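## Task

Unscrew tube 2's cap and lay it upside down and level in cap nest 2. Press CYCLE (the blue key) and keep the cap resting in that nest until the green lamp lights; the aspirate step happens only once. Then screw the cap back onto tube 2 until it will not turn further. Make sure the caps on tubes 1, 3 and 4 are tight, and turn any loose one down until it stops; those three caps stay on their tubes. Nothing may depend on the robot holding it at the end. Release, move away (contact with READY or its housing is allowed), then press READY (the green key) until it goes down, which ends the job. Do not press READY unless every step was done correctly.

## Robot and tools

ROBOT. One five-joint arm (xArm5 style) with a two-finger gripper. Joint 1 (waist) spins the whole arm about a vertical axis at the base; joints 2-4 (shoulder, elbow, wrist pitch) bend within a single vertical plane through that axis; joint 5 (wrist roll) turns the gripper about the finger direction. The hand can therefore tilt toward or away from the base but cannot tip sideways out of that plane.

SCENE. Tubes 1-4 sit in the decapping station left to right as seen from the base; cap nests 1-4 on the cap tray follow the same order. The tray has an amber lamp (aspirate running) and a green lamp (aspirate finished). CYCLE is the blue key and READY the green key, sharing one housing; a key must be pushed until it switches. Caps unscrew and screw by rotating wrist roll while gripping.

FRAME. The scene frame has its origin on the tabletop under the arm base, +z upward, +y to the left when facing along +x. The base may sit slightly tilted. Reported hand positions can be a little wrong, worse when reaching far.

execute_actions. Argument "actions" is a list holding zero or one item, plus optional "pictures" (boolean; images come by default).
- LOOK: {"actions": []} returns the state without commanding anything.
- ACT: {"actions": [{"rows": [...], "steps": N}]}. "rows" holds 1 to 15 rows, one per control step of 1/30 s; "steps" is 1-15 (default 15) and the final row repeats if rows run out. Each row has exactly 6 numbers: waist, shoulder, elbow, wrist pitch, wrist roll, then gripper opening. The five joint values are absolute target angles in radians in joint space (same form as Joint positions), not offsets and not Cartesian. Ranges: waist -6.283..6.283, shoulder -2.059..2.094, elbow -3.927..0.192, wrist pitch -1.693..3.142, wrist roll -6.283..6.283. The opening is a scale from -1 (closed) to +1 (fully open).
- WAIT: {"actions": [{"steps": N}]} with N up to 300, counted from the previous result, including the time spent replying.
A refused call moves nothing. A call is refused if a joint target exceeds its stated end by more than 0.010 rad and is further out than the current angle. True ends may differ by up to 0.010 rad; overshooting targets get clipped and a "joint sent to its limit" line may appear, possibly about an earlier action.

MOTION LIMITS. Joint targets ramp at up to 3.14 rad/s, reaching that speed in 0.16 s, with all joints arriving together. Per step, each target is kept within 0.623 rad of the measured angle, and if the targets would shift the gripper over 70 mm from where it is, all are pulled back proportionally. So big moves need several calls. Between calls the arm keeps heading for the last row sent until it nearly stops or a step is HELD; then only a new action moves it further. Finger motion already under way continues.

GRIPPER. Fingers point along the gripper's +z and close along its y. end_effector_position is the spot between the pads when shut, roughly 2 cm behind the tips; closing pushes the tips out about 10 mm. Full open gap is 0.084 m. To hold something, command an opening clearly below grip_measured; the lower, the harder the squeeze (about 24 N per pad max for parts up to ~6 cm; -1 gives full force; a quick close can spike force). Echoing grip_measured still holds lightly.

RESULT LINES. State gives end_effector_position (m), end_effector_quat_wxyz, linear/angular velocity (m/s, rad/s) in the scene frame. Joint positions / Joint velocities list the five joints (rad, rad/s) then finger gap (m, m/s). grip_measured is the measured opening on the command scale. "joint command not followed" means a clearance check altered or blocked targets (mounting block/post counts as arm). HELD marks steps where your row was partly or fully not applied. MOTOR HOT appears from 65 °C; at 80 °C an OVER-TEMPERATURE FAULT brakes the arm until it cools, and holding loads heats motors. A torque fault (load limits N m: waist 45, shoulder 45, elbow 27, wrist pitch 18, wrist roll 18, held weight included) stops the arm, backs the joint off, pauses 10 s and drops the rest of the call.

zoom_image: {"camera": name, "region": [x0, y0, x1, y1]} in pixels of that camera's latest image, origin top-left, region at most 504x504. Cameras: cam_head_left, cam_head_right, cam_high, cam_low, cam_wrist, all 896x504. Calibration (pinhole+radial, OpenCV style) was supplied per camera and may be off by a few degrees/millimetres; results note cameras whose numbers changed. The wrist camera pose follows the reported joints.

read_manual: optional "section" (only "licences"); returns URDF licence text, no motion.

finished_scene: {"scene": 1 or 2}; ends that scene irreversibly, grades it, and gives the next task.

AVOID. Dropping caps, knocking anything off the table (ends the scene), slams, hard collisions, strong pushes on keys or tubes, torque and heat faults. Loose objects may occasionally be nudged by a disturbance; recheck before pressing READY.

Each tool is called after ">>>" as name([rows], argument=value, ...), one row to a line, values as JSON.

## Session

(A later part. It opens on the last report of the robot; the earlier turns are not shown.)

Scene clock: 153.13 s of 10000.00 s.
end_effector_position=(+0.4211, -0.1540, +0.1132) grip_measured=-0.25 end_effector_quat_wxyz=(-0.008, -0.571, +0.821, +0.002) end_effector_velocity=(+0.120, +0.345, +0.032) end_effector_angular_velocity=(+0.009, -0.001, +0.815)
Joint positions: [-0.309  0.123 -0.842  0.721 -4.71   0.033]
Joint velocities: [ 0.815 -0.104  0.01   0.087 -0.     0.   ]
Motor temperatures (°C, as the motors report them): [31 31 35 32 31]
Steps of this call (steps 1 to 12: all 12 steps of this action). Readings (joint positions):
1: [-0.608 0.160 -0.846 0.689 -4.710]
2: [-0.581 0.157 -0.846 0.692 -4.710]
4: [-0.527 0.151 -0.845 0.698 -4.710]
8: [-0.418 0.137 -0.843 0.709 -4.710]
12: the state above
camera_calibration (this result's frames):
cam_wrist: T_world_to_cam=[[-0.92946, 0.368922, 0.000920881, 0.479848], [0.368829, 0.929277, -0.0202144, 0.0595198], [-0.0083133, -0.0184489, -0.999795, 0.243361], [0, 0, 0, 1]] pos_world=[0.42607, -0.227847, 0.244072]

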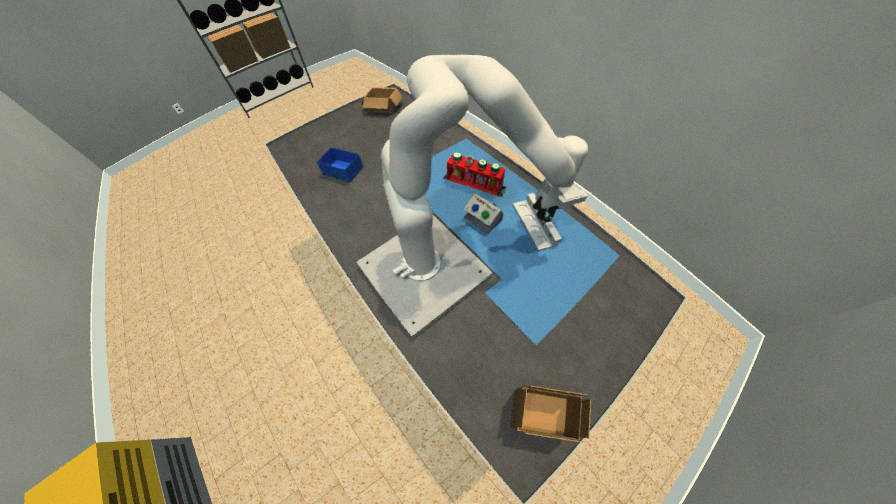

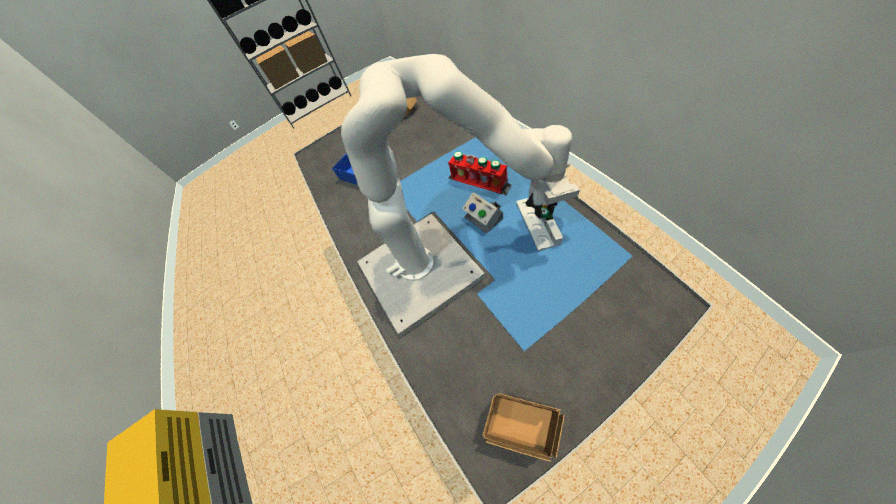

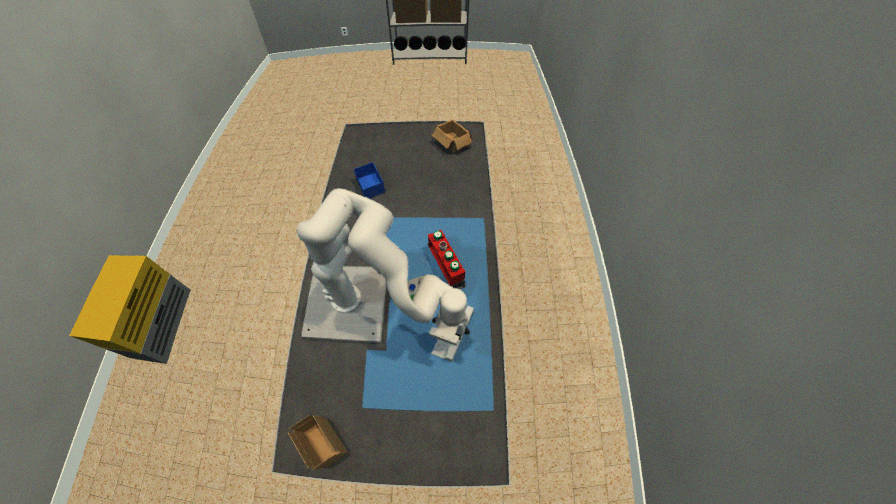

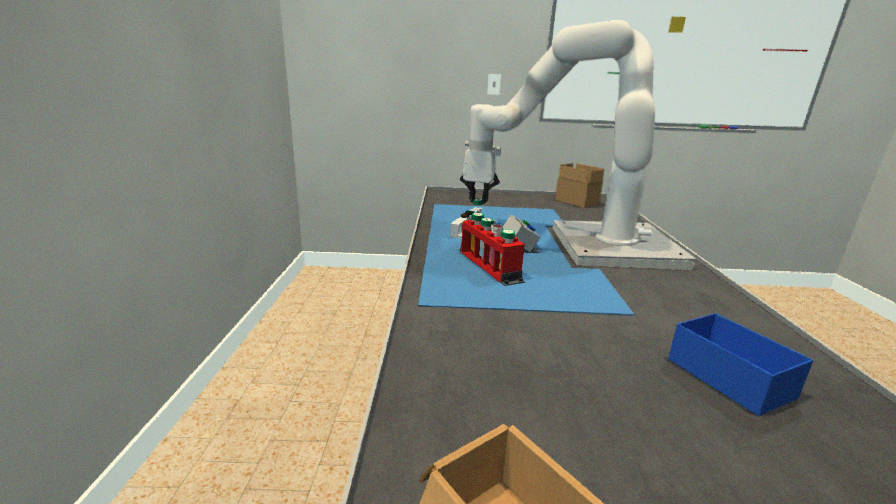

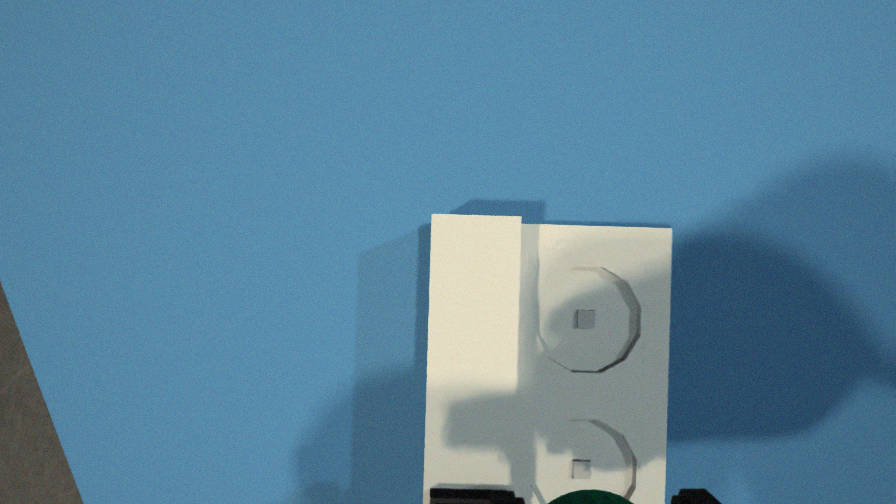

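>>> execute_actions([
  {"rows":[[-0.184,0.1,-0.8,0.7,-2.95,-0.7]],"steps":15},
], pictures=false)

>>> execute_actions([
  {"rows":[[-0.184,0.215,-0.774,0.559,-2.95,-0.7]],"steps":15},
])

Scene clock: 166.33 s of 10000.00 s.
end_effector_position=(+0.4279, -0.0972, +0.1099) grip_measured=-0.25 end_effector_quat_wxyz=(-0.008, -0.197, +0.980, -0.002) end_effector_velocity=(-0.003, -0.009, -0.002) end_effector_angular_velocity=(-0.041, -0.027, -2.634)
Joint positions: [-0.182  0.1   -0.802  0.702 -3.763  0.033]
Joint velocities: [-0.022 -0.003  0.015 -0.022  2.613  0.   ]
Motor temperatures (°C, as the motors report them): [31 31 36 32 31]
Steps of this call (steps 1 to 30: the robot went on to your last target; steps 31 to 381: nothing new was sent; steps 382 to 396: all 15 steps of this action). Readings (joint positions):
382: [-0.130 0.100 -0.840 0.740 -4.710]
383: [-0.130 0.100 -0.840 0.740 -4.706]
385: [-0.133 0.100 -0.837 0.737 -4.663]
389: [-0.157 0.100 -0.820 0.720 -4.385]
396: the state above

Scene clock: 166.83 s of 10000.00 s.
end_effector_position=(+0.4259, -0.0982, +0.0622) grip_measured=-0.25 end_effector_quat_wxyz=(-0.006, +0.203, +0.979, -0.005) end_effector_velocity=(+0.009, -0.002, +0.000) end_effector_angular_velocity=(-0.009, -0.032, -0.105)
Joint positions: [-0.184  0.213 -0.775  0.561 -2.959  0.033]
Joint velocities: [ 0.     0.009 -0.006 -0.035  0.106  0.   ]
Motor temperatures (°C, as the motors report them): [31 31 36 32 31]
Steps of this call (steps 1 to 15: all 15 steps of this action). Readings (joint positions):
1: [-0.182 0.100 -0.801 0.701 -3.675]
2: [-0.183 0.100 -0.801 0.700 -3.588]
4: [-0.183 0.107 -0.800 0.688 -3.413]
8: [-0.184 0.177 -0.783 0.607 -3.105]
15: the state above
camera_calibration (this result's frames):
cam_wrist: T_world_to_cam=[[0.418861, 0.907743, -0.0236366, -0.0560488], [0.907676, -0.419294, -0.0177936, -0.357245], [-0.0260627, -0.0140013, -0.999562, 0.201383], [0, 0, 0, 1]] pos_world=[0.352988, -0.0960931, 0.193613]

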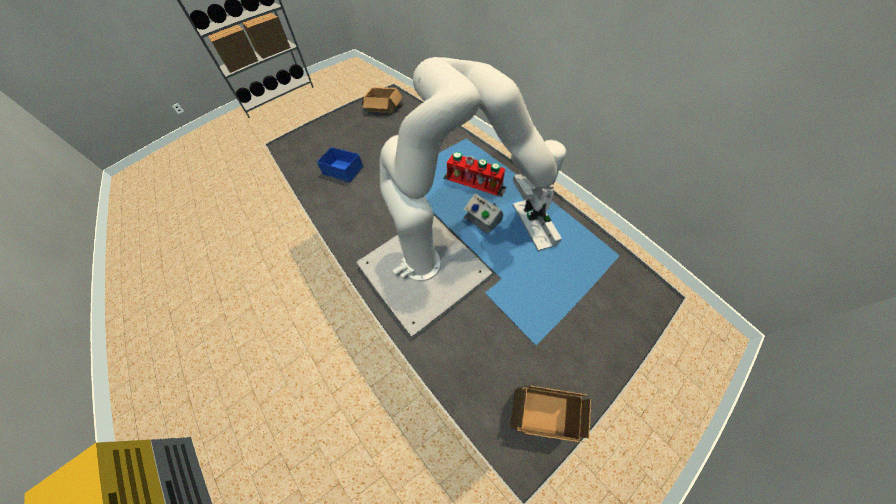

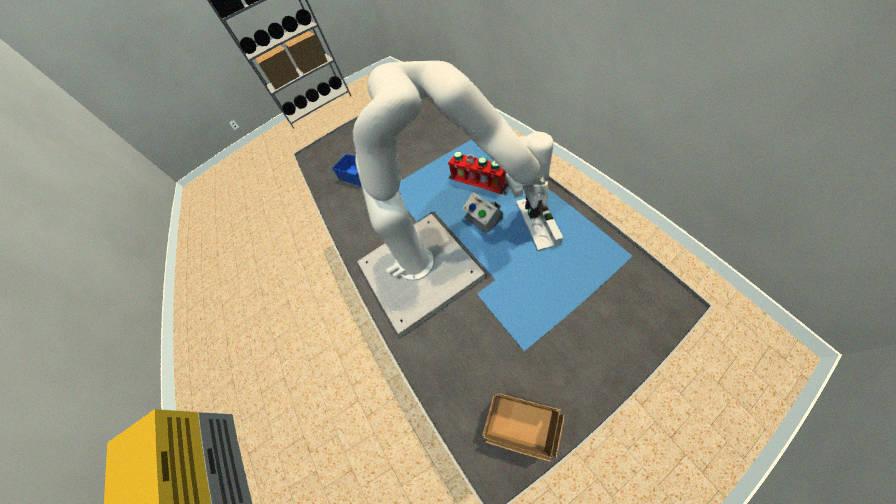

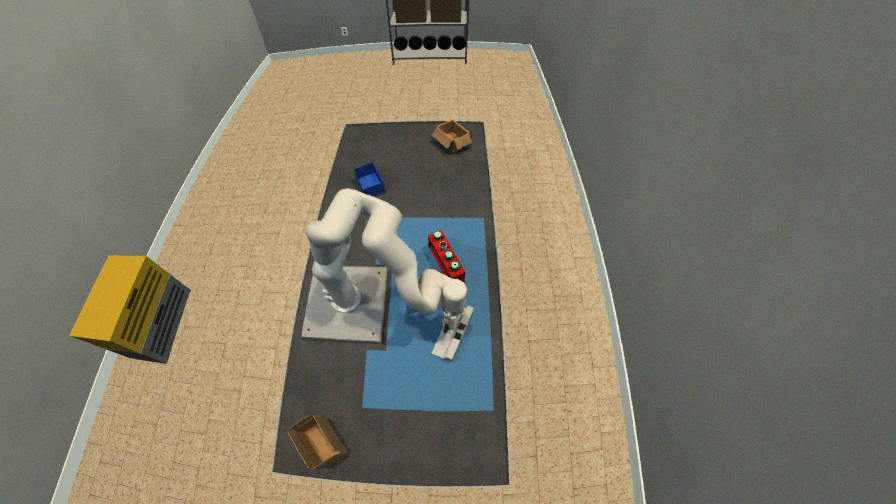

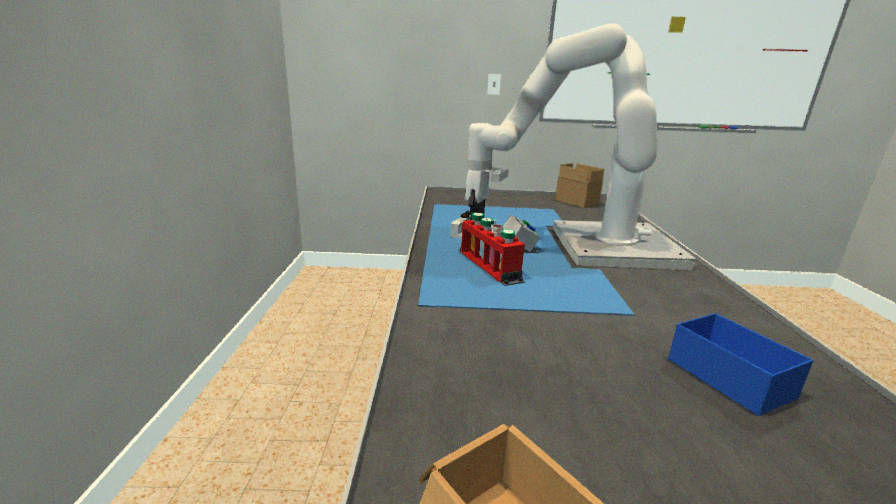

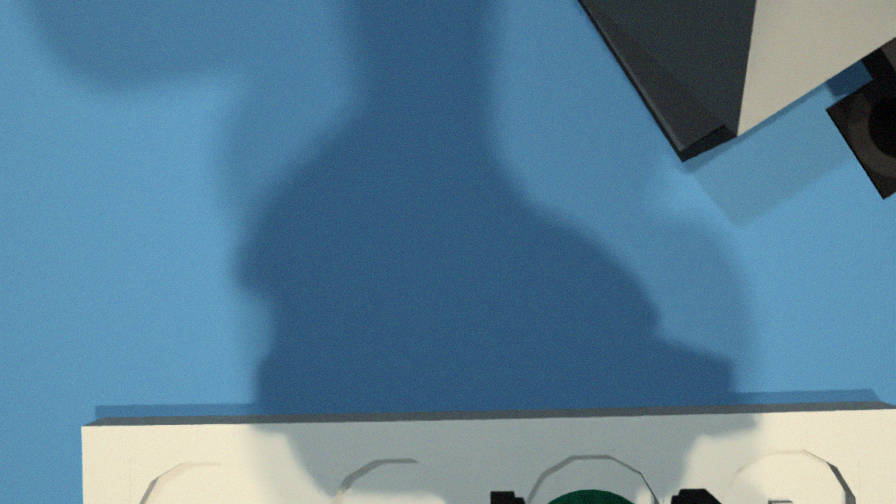

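>>> execute_actions([
  {"rows":[[-0.184,0.27,-0.783,0.512,-2.95,-0.7],[-0.184,0.27,-0.783,0.512,-2.95,-0.7],[-0.184,0.27,-0.783,0.512,-2.95,-0.7],[-0.184,0.27,-0.783,0.512,-2.95,-0.7],[-0.184,0.27,-0.783,0.512,-2.95,-0.7],[-0.184,0.27,-0.783,0.512,-2.95,-0.7],[-0.184,0.302,-0.783,0.48,-2.95,-0.7]],"steps":15},
], pictures=false)

>>> execute_actions([
  {"rows":[[-0.184,0.302,-0.783,0.48,-2.95,-0.7],[-0.184,0.302,-0.783,0.48,-2.95,-0.7],[-0.184,0.302,-0.783,0.48,-2.95,-0.7],[-0.184,0.302,-0.783,0.48,-2.95,-0.4],[-0.184,0.302,-0.783,0.48,-2.95,-0.2],[-0.184,0.302,-0.783,0.48,-2.95,0.1]],"steps":12},
], pictures=false)

>>> execute_actions([
  {"rows":[[-0.184,0.05,-0.8,0.75,-4.71,0.1]],"steps":15},
], pictures=false)

>>> execute_actions([
  {"rows":[[0.1,0.05,-0.8,0.75,-4.71,-1]],"steps":15},
])

Scene clock: 175.20 s of 10000.00 s.
end_effector_position=(+0.4306, -0.0996, +0.0355) grip_measured=-0.25 end_effector_quat_wxyz=(-0.002, +0.208, +0.978, -0.005) end_effector_velocity=(+0.009, -0.002, -0.003) end_effector_angular_velocity=(-0.006, -0.025, +0.001)
Joint positions: [-0.184  0.295 -0.786  0.483 -2.95   0.033]
Joint velocities: [ 0.     0.021 -0.011 -0.036 -0.001  0.   ]
Motor temperatures (°C, as the motors report them): [31 31 36 32 31]
Steps of this call (steps 1 to 15: the robot went on to your last target; steps 16 to 236: nothing new was sent; steps 237 to 251: all 15 steps of this action). Readings (joint positions):
237: [-0.184 0.215 -0.774 0.559 -2.950]
238: [-0.184 0.217 -0.775 0.556 -2.950]
240: [-0.184 0.237 -0.779 0.539 -2.950]
244: [-0.184 0.267 -0.781 0.515 -2.950]
251: the state above

Scene clock: 175.60 s of 10000.00 s.
end_effector_position=(+0.4303, -0.1001, +0.0335) grip_measured=+0.08 end_effector_quat_wxyz=(-0.002, +0.209, +0.978, -0.005) end_effector_velocity=(-0.002, +0.003, -0.002) end_effector_angular_velocity=(+0.002, +0.006, +0.007)
Joint positions: [-0.185  0.301 -0.786  0.478 -2.95   0.047]
Joint velocities: [ 0.006  0.002  0.003  0.002 -0.001  0.008]
Motor temperatures (°C, as the motors report them): [31 31 36 32 31]
Steps of this call (steps 1 to 12: all 12 steps of this action). Readings (joint positions):
1: [-0.184 0.296 -0.786 0.482 -2.950]
2: [-0.184 0.296 -0.786 0.481 -2.950]
4: [-0.184 0.297 -0.787 0.480 -2.950]
8: [-0.185 0.299 -0.787 0.478 -2.950]
12: the state above

Scene clock: 176.10 s of 10000.00 s.
end_effector_position=(+0.4249, -0.0973, +0.1198) grip_measured=+0.09 end_effector_quat_wxyz=(-0.008, -0.239, +0.971, -0.001) end_effector_velocity=(-0.014, +0.003, +0.076) end_effector_angular_velocity=(+0.041, +0.026, +2.615)
Joint positions: [-0.184  0.07  -0.798  0.729 -3.851  0.048]
Joint velocities: [-0.003 -0.204 -0.012  0.224 -2.618 -0.   ]
Motor temperatures (°C, as the motors report them): [31 31 36 32 31]
Steps of this call (steps 1 to 15: all 15 steps of this action). Readings (joint positions):
1: [-0.185 0.301 -0.786 0.478 -2.950]
2: [-0.185 0.300 -0.786 0.479 -2.954]
4: [-0.183 0.290 -0.782 0.499 -2.997]
8: [-0.183 0.194 -0.783 0.606 -3.255]
15: the state above

Scene clock: 176.60 s of 10000.00 s.
end_effector_position=(+0.4347, +0.0191, +0.1262) grip_measured=-1.00 end_effector_quat_wxyz=(+0.008, +0.708, -0.706, -0.003) end_effector_velocity=(-0.003, +0.080, +0.004) end_effector_angular_velocity=(+0.010, -0.000, +0.650)
Joint positions: [ 0.086  0.051 -0.8    0.75  -4.672  0.   ]
Joint velocities: [ 0.185 -0.009 -0.002  0.006 -0.464  0.   ]
Motor temperatures (°C, as the motors report them): [31 31 36 32 31]
Steps of this call (steps 1 to 15: all 15 steps of this action). Readings (joint positions):
1: [-0.184 0.064 -0.798 0.735 -3.938]
2: [-0.183 0.060 -0.798 0.740 -4.023]
4: [-0.163 0.057 -0.799 0.744 -4.159]
8: [-0.045 0.056 -0.799 0.746 -4.374]
15: the state above
camera_calibration (this result's frames):
cam_wrist: T_world_to_cam=[[-0.999785, 0.0205224, 0.0029343, 0.465607], [0.0204739, 0.999667, -0.0157169, 0.04338], [-0.00325587, -0.0156534, -0.999872, 0.257434], [0, 0, 0, 1]] pos_world=[0.465457, -0.0488912, 0.256717]

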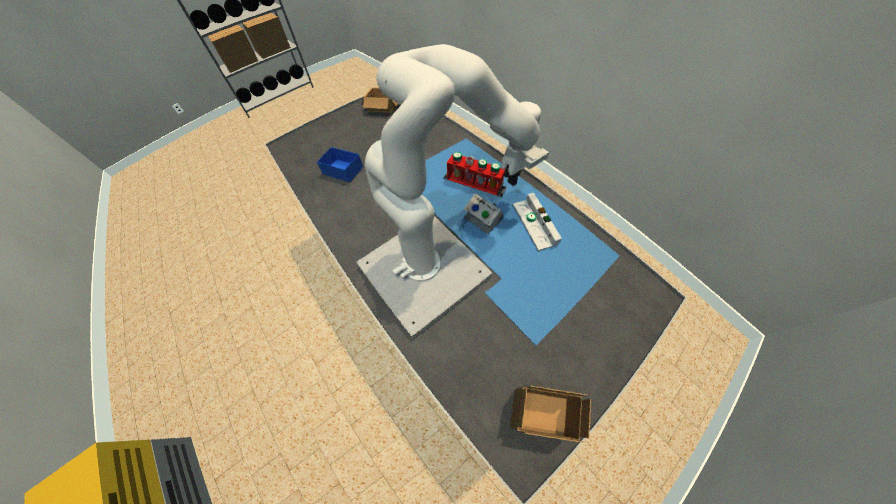

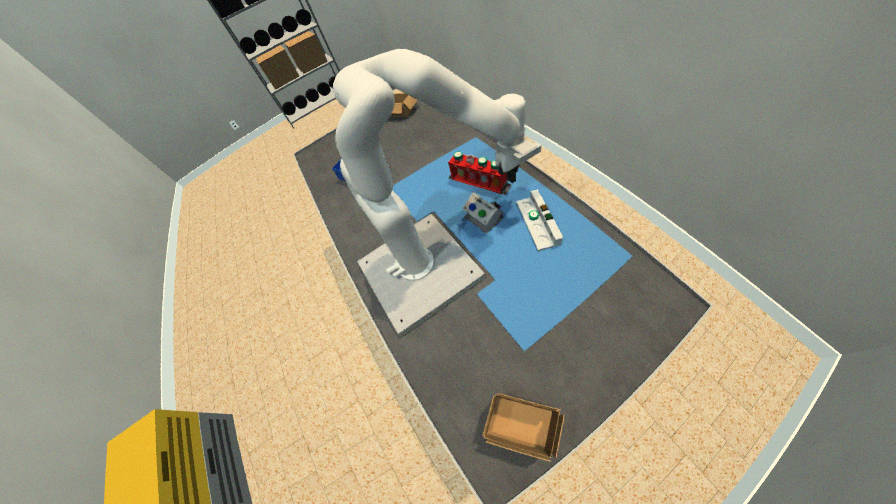

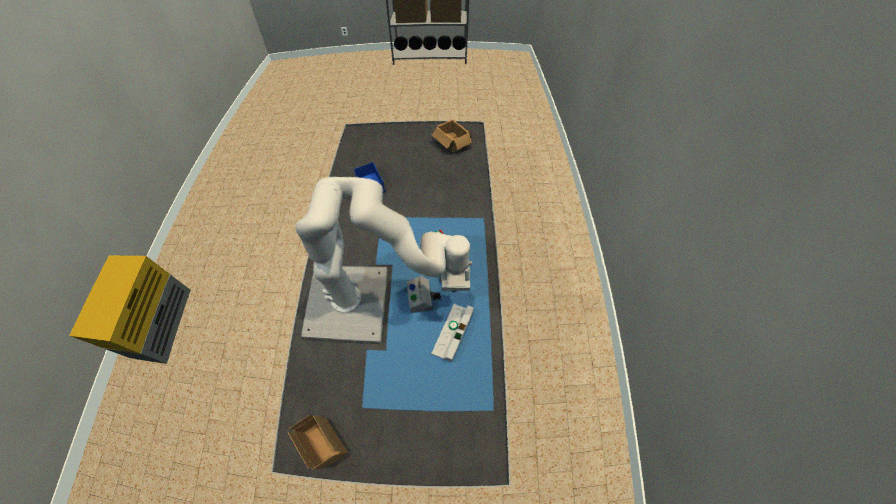

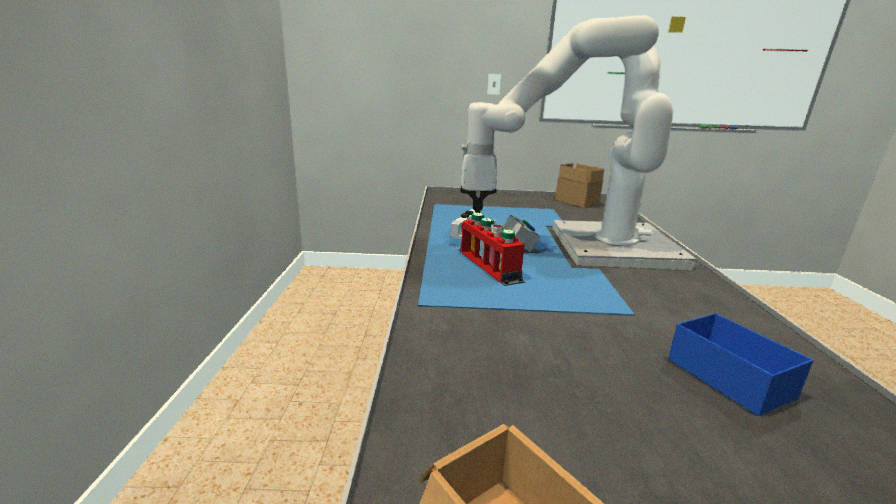

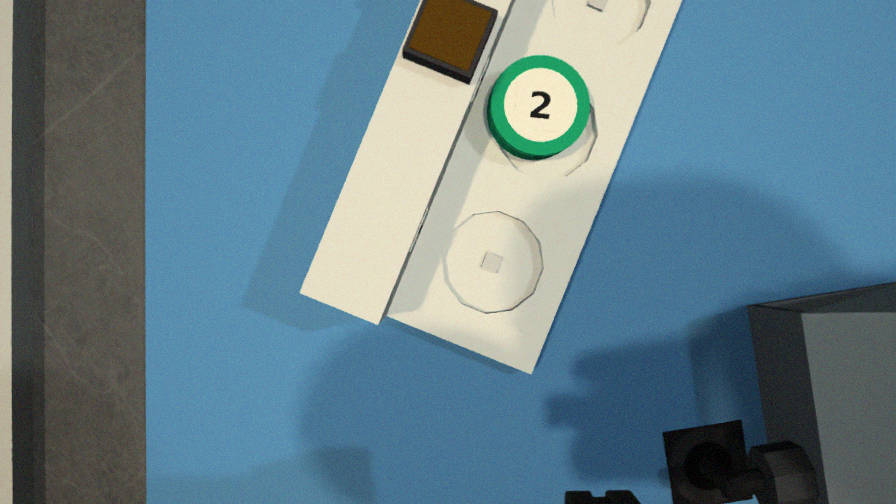

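>>> execute_actions([
  {"rows":[[-0.184,0.2,-0.785,0.58,-2.95,0.1]],"steps":15},
], pictures=false)

>>> execute_actions([
  {"rows":[[-0.184,0.2,-0.785,0.58,-2.95,0.1],[-0.184,0.2,-0.785,0.58,-2.95,0.1],[-0.184,0.2,-0.785,0.58,-2.95,0.1],[-0.184,0.302,-0.783,0.48,-2.95,0.1]],"steps":15},
], pictures=false)

>>> execute_actions([
  {"rows":[[-0.184,0.302,-0.783,0.48,-2.95,0.0],[-0.184,0.302,-0.783,0.48,-2.95,-0.1],[-0.184,0.302,-0.783,0.48,-2.95,-0.2],[-0.184,0.302,-0.783,0.48,-2.95,-0.3],[-0.184,0.302,-0.783,0.48,-2.95,-0.5],[-0.184,0.302,-0.783,0.48,-2.95,-0.7],[-0.184,0.302,-0.783,0.48,-2.95,-0.7],[-0.184,0.302,-0.783,0.48,-2.95,-0.7],[-0.184,0.278,-0.783,0.504,-2.95,-0.7]],"steps":15},
], pictures=false)

>>> execute_actions([
  {"rows":[[-0.171,0.266,-0.763,0.497,-2.95,-0.7],[-0.171,0.266,-0.763,0.497,-2.95,-0.7],[-0.171,0.266,-0.763,0.497,-2.95,-0.7],[-0.171,0.266,-0.763,0.497,-2.95,-0.7],[-0.171,0.266,-0.763,0.497,-2.95,-0.7],[-0.171,0.266,-0.763,0.497,-2.95,-0.7],[-0.171,0.287,-0.763,0.476,-2.95,-0.7]],"steps":15},
])

Scene clock: 188.70 s of 10000.00 s.
end_effector_position=(+0.4322, -0.0816, +0.0773) grip_measured=+0.09 end_effector_quat_wxyz=(-0.007, -0.286, +0.958, -0.002) end_effector_velocity=(-0.030, -0.161, -0.076) end_effector_angular_velocity=(-0.035, -0.022, -2.994)
Joint positions: [-0.144  0.179 -0.787  0.605 -3.91   0.048]
Joint velocities: [-0.371  0.197  0.022 -0.219  2.624  0.   ]
Motor temperatures (°C, as the motors report them): [31 31 36 32 31]
Steps of this call (steps 1 to 30: the robot went on to your last target; steps 31 to 348: nothing new was sent; steps 349 to 363: all 15 steps of this action). Readings (joint positions):
349: [0.100 0.050 -0.800 0.750 -4.710]
350: [0.099 0.051 -0.800 0.749 -4.706]
352: [0.082 0.060 -0.800 0.737 -4.663]
356: [-0.014 0.110 -0.794 0.683 -4.448]
363: the state above

Scene clock: 189.20 s of 10000.00 s.
end_effector_position=(+0.4289, -0.0989, +0.0345) grip_measured=+0.09 end_effector_quat_wxyz=(-0.005, +0.199, +0.980, -0.005) end_effector_velocity=(+0.029, -0.008, +0.003) end_effector_angular_velocity=(-0.021, -0.082, -0.213)
Joint positions: [-0.183  0.296 -0.784  0.485 -2.968  0.048]
Joint velocities: [-0.003  0.031 -0.035 -0.078  0.211 -0.001]
Motor temperatures (°C, as the motors report them): [31 31 36 32 31]
Steps of this call (steps 1 to 15: all 15 steps of this action). Readings (joint positions):
1: [-0.155 0.185 -0.786 0.598 -3.822]
2: [-0.164 0.189 -0.785 0.594 -3.734]
4: [-0.174 0.195 -0.785 0.587 -3.559]
8: [-0.181 0.217 -0.787 0.559 -3.218]
15: the state above

Scene clock: 189.70 s of 10000.00 s.
end_effector_position=(+0.4248, -0.0986, +0.0363) grip_measured=-0.25 end_effector_quat_wxyz=(-0.010, +0.208, +0.978, -0.005) end_effector_velocity=(-0.016, +0.005, +0.005) end_effector_angular_velocity=(+0.011, +0.046, +0.003)
Joint positions: [-0.185  0.285 -0.779  0.501 -2.95   0.033]
Joint velocities: [ 0.003 -0.035  0.02   0.061 -0.    -0.   ]
Motor temperatures (°C, as the motors report them): [31 31 36 32 31]
Steps of this call (steps 1 to 15: all 15 steps of this action). Readings (joint positions):
1: [-0.183 0.297 -0.785 0.483 -2.962]
2: [-0.183 0.297 -0.786 0.482 -2.958]
4: [-0.183 0.297 -0.787 0.479 -2.954]
8: [-0.183 0.298 -0.787 0.479 -2.951]
15: the state above

Scene clock: 190.20 s of 10000.00 s.
end_effector_position=(+0.4263, -0.0929, +0.0355) grip_measured=-0.25 end_effector_quat_wxyz=(-0.003, +0.202, +0.979, -0.005) end_effector_velocity=(+0.004, -0.001, -0.002) end_effector_angular_velocity=(-0.003, -0.013, -0.000)
Joint positions: [-0.171  0.282 -0.766  0.477 -2.95   0.033]
Joint velocities: [ 0.001  0.009 -0.002 -0.02   0.001  0.   ]
Motor temperatures (°C, as the motors report them): [31 31 36 32 31]
Steps of this call (steps 1 to 15: all 15 steps of this action). Readings (joint positions):
1: [-0.185 0.284 -0.778 0.503 -2.950]
2: [-0.184 0.283 -0.777 0.503 -2.950]
4: [-0.178 0.276 -0.769 0.501 -2.950]
8: [-0.172 0.270 -0.764 0.496 -2.950]
15: the state above
camera_calibration (this result's frames):
cam_wrist: T_world_to_cam=[[0.41564, 0.909255, -0.0223427, -0.0601919], [0.909303, -0.415959, -0.0120909, -0.356396], [-0.0202874, -0.0152908, -0.999677, 0.172259], [0, 0, 0, 1]] pos_world=[0.352585, -0.0908822, 0.166549]

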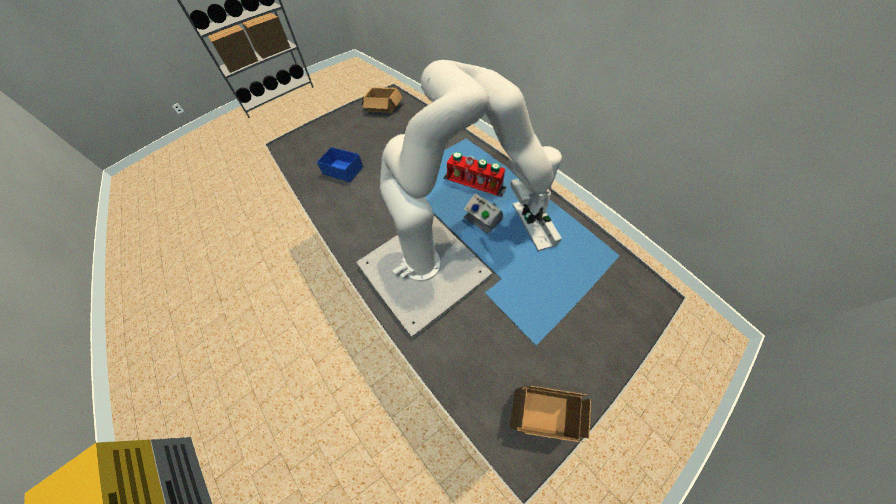

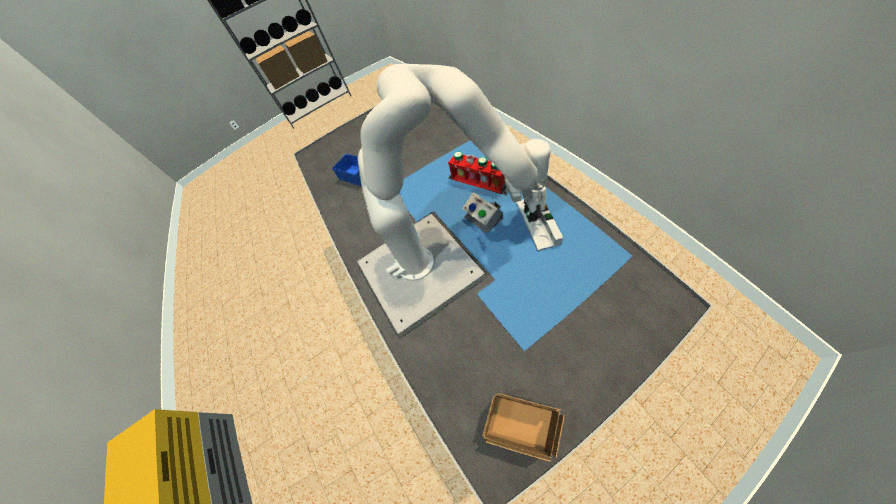

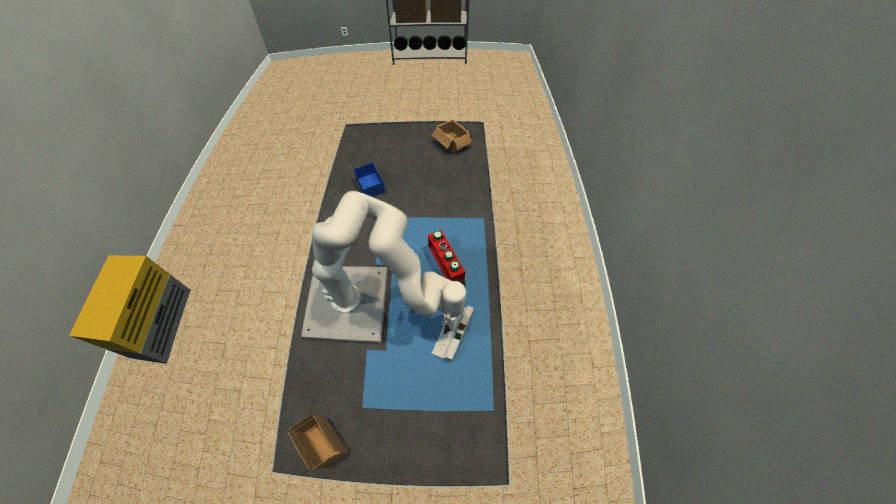

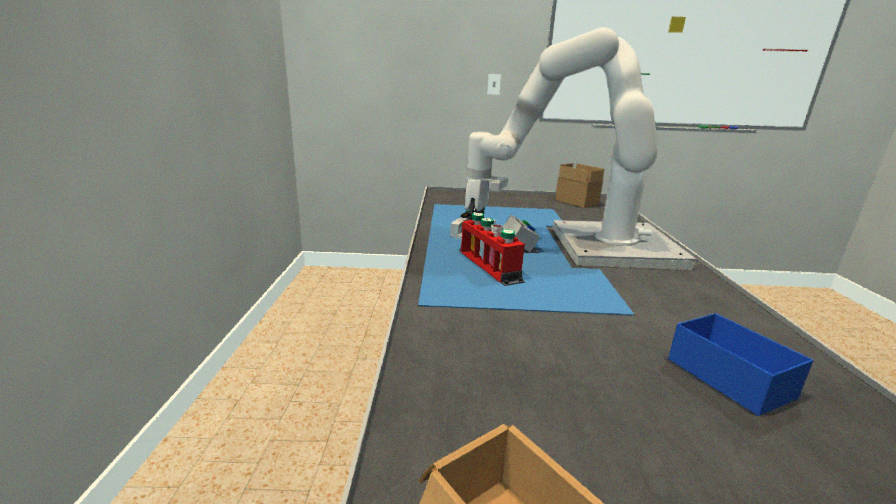

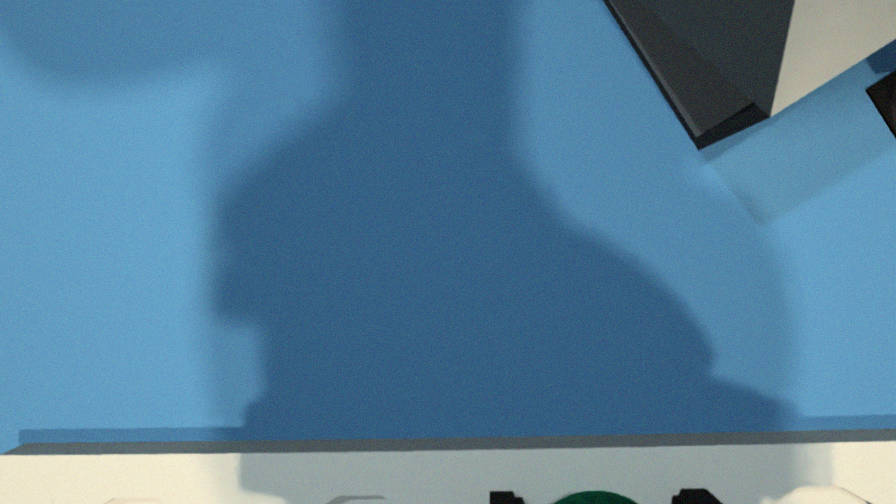

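>>> execute_actions([
  {"rows":[[-0.171,0.291,-0.763,0.472,-2.95,-0.7],[-0.171,0.291,-0.763,0.472,-2.95,-0.7],[-0.171,0.291,-0.763,0.472,-2.95,-0.7],[-0.171,0.291,-0.763,0.472,-2.95,-0.7],[-0.171,0.291,-0.763,0.472,-2.95,-0.4],[-0.171,0.291,-0.763,0.472,-2.95,-0.2],[-0.171,0.291,-0.763,0.472,-2.95,0.1]],"steps":15},
], pictures=false)

>>> execute_actions([
  {"rows":[[-0.171,0.05,-0.8,0.75,-4.71,0.1]],"steps":15},
], pictures=false)

>>> execute_actions([
  {"rows":[[0.1,0.0,-0.75,0.75,-4.71,-1]],"steps":15},
])

Scene clock: 194.87 s of 10000.00 s.
end_effector_position=(+0.4255, -0.0929, +0.0332) grip_measured=+0.09 end_effector_quat_wxyz=(-0.003, +0.202, +0.979, -0.005) end_effector_velocity=(+0.002, +0.002, +0.000) end_effector_angular_velocity=(+0.000, +0.000, +0.006)
Joint positions: [-0.172  0.287 -0.764  0.471 -2.95   0.048]
Joint velocities: [ 0.006  0.003 -0.006  0.003 -0.     0.002]
Motor temperatures (°C, as the motors report them): [31 31 35 32 31]
Steps of this call (steps 1 to 15: the robot went on to your last target; steps 16 to 125: nothing new was sent; steps 126 to 140: all 15 steps of this action). Readings (joint positions):
126: [-0.171 0.283 -0.764 0.476 -2.950]
127: [-0.171 0.283 -0.764 0.476 -2.950]
129: [-0.171 0.283 -0.764 0.475 -2.950]
133: [-0.171 0.284 -0.764 0.473 -2.950]
140: the state above

Scene clock: 195.37 s of 10000.00 s.
end_effector_position=(+0.4254, -0.0915, +0.1189) grip_measured=+0.09 end_effector_quat_wxyz=(-0.009, -0.243, +0.970, -0.001) end_effector_velocity=(-0.007, +0.001, +0.083) end_effector_angular_velocity=(+0.042, +0.015, +2.617)
Joint positions: [-0.171  0.07  -0.796  0.728 -3.847  0.048]
Joint velocities: [-0.002 -0.204 -0.033  0.235 -2.62  -0.   ]
Motor temperatures (°C, as the motors report them): [31 31 35 32 31]
Steps of this call (steps 1 to 15: all 15 steps of this action). Readings (joint positions):
1: [-0.172 0.287 -0.764 0.471 -2.950]
2: [-0.171 0.287 -0.765 0.473 -2.954]
4: [-0.170 0.278 -0.762 0.492 -2.997]
8: [-0.169 0.189 -0.769 0.603 -3.254]
15: the state above

Scene clock: 195.87 s of 10000.00 s.
end_effector_position=(+0.4212, +0.0196, +0.1294) grip_measured=-1.00 end_effector_quat_wxyz=(+0.008, +0.710, -0.704, -0.003) end_effector_velocity=(-0.010, +0.061, +0.004) end_effector_angular_velocity=(+0.008, +0.002, +0.555)
Joint positions: [ 0.088  0.003 -0.752  0.75  -4.677  0.   ]
Joint velocities: [ 0.146 -0.033  0.026  0.005 -0.408  0.   ]
Motor temperatures (°C, as the motors report them): [31 31 35 32 31]
Steps of this call (steps 1 to 15: all 15 steps of this action). Readings (joint positions):
1: [-0.171 0.064 -0.797 0.734 -3.934]
2: [-0.170 0.060 -0.797 0.739 -4.019]
4: [-0.151 0.051 -0.793 0.743 -4.157]
8: [-0.033 0.029 -0.773 0.746 -4.383]
15: the state above
camera_calibration (this result's frames):
cam_wrist: T_world_to_cam=[[-0.999904, 0.0135366, 0.00293425, 0.452291], [0.0134892, 0.999787, -0.0156134, 0.0461571], [-0.00314498, -0.0155723, -0.999874, 0.260509], [0, 0, 0, 1]] pos_world=[0.452445, -0.048213, 0.259869]

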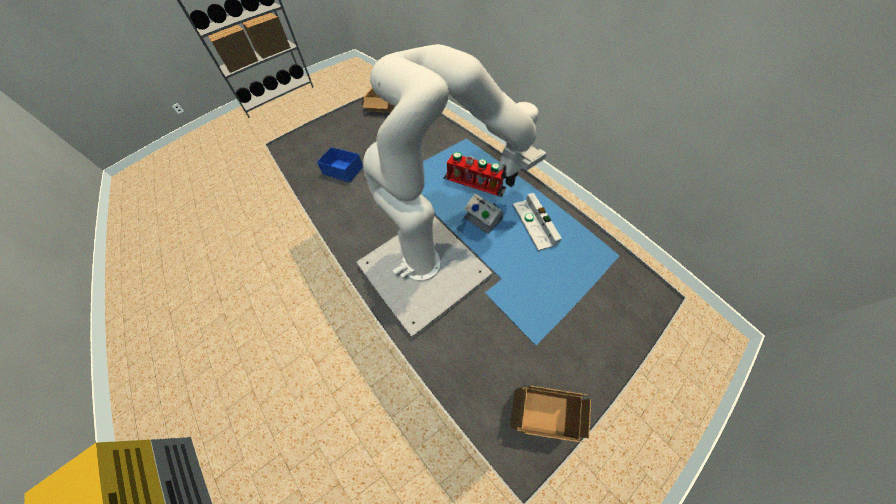

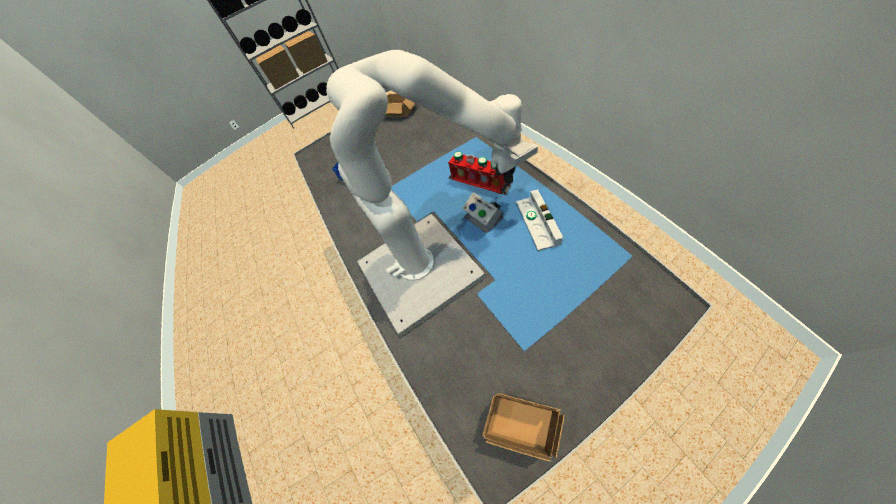

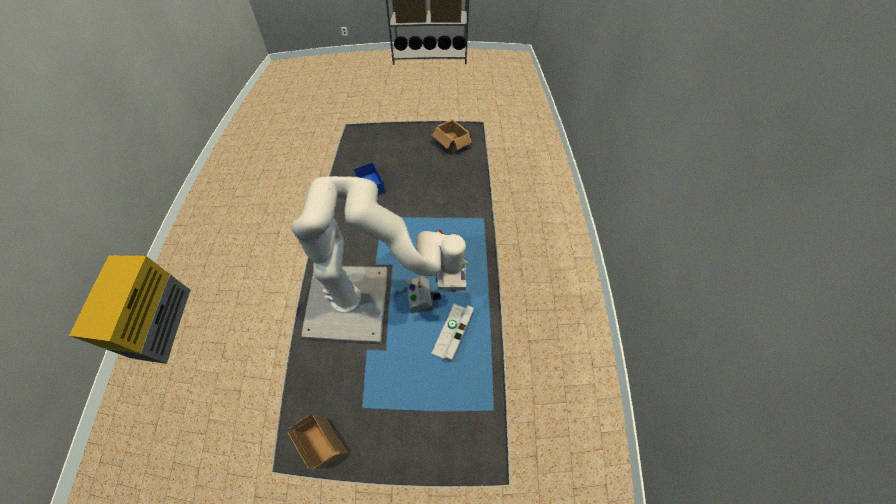

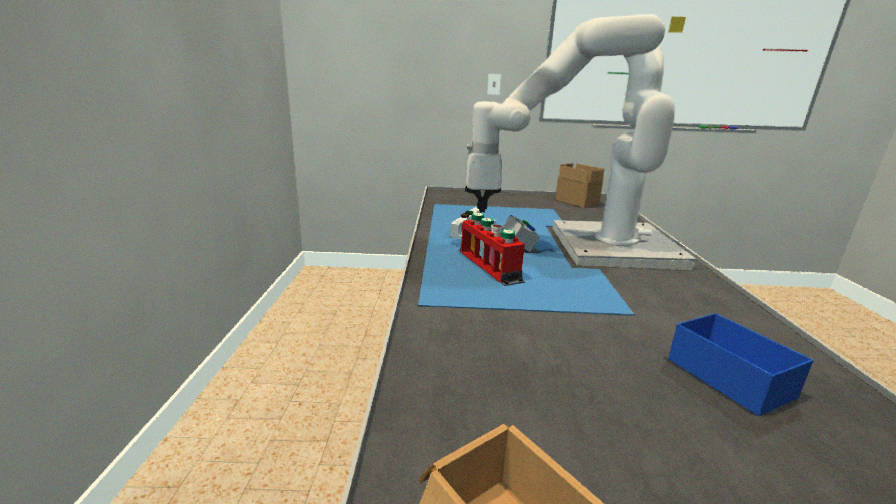

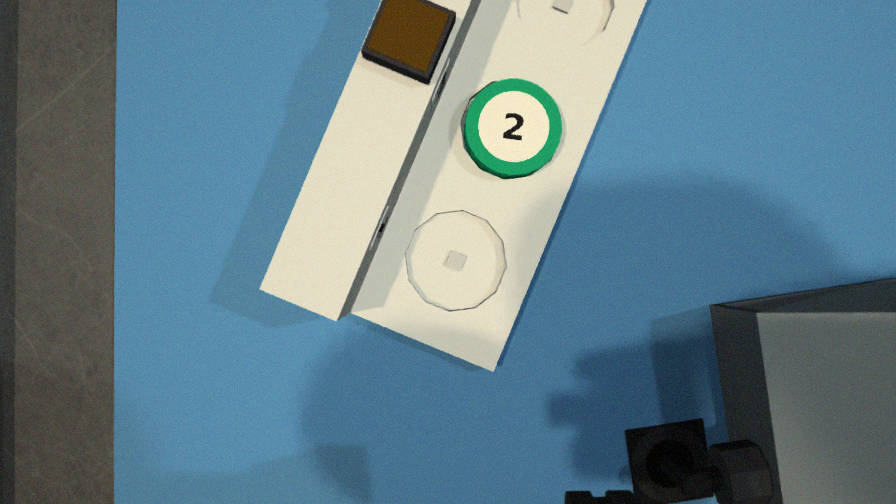

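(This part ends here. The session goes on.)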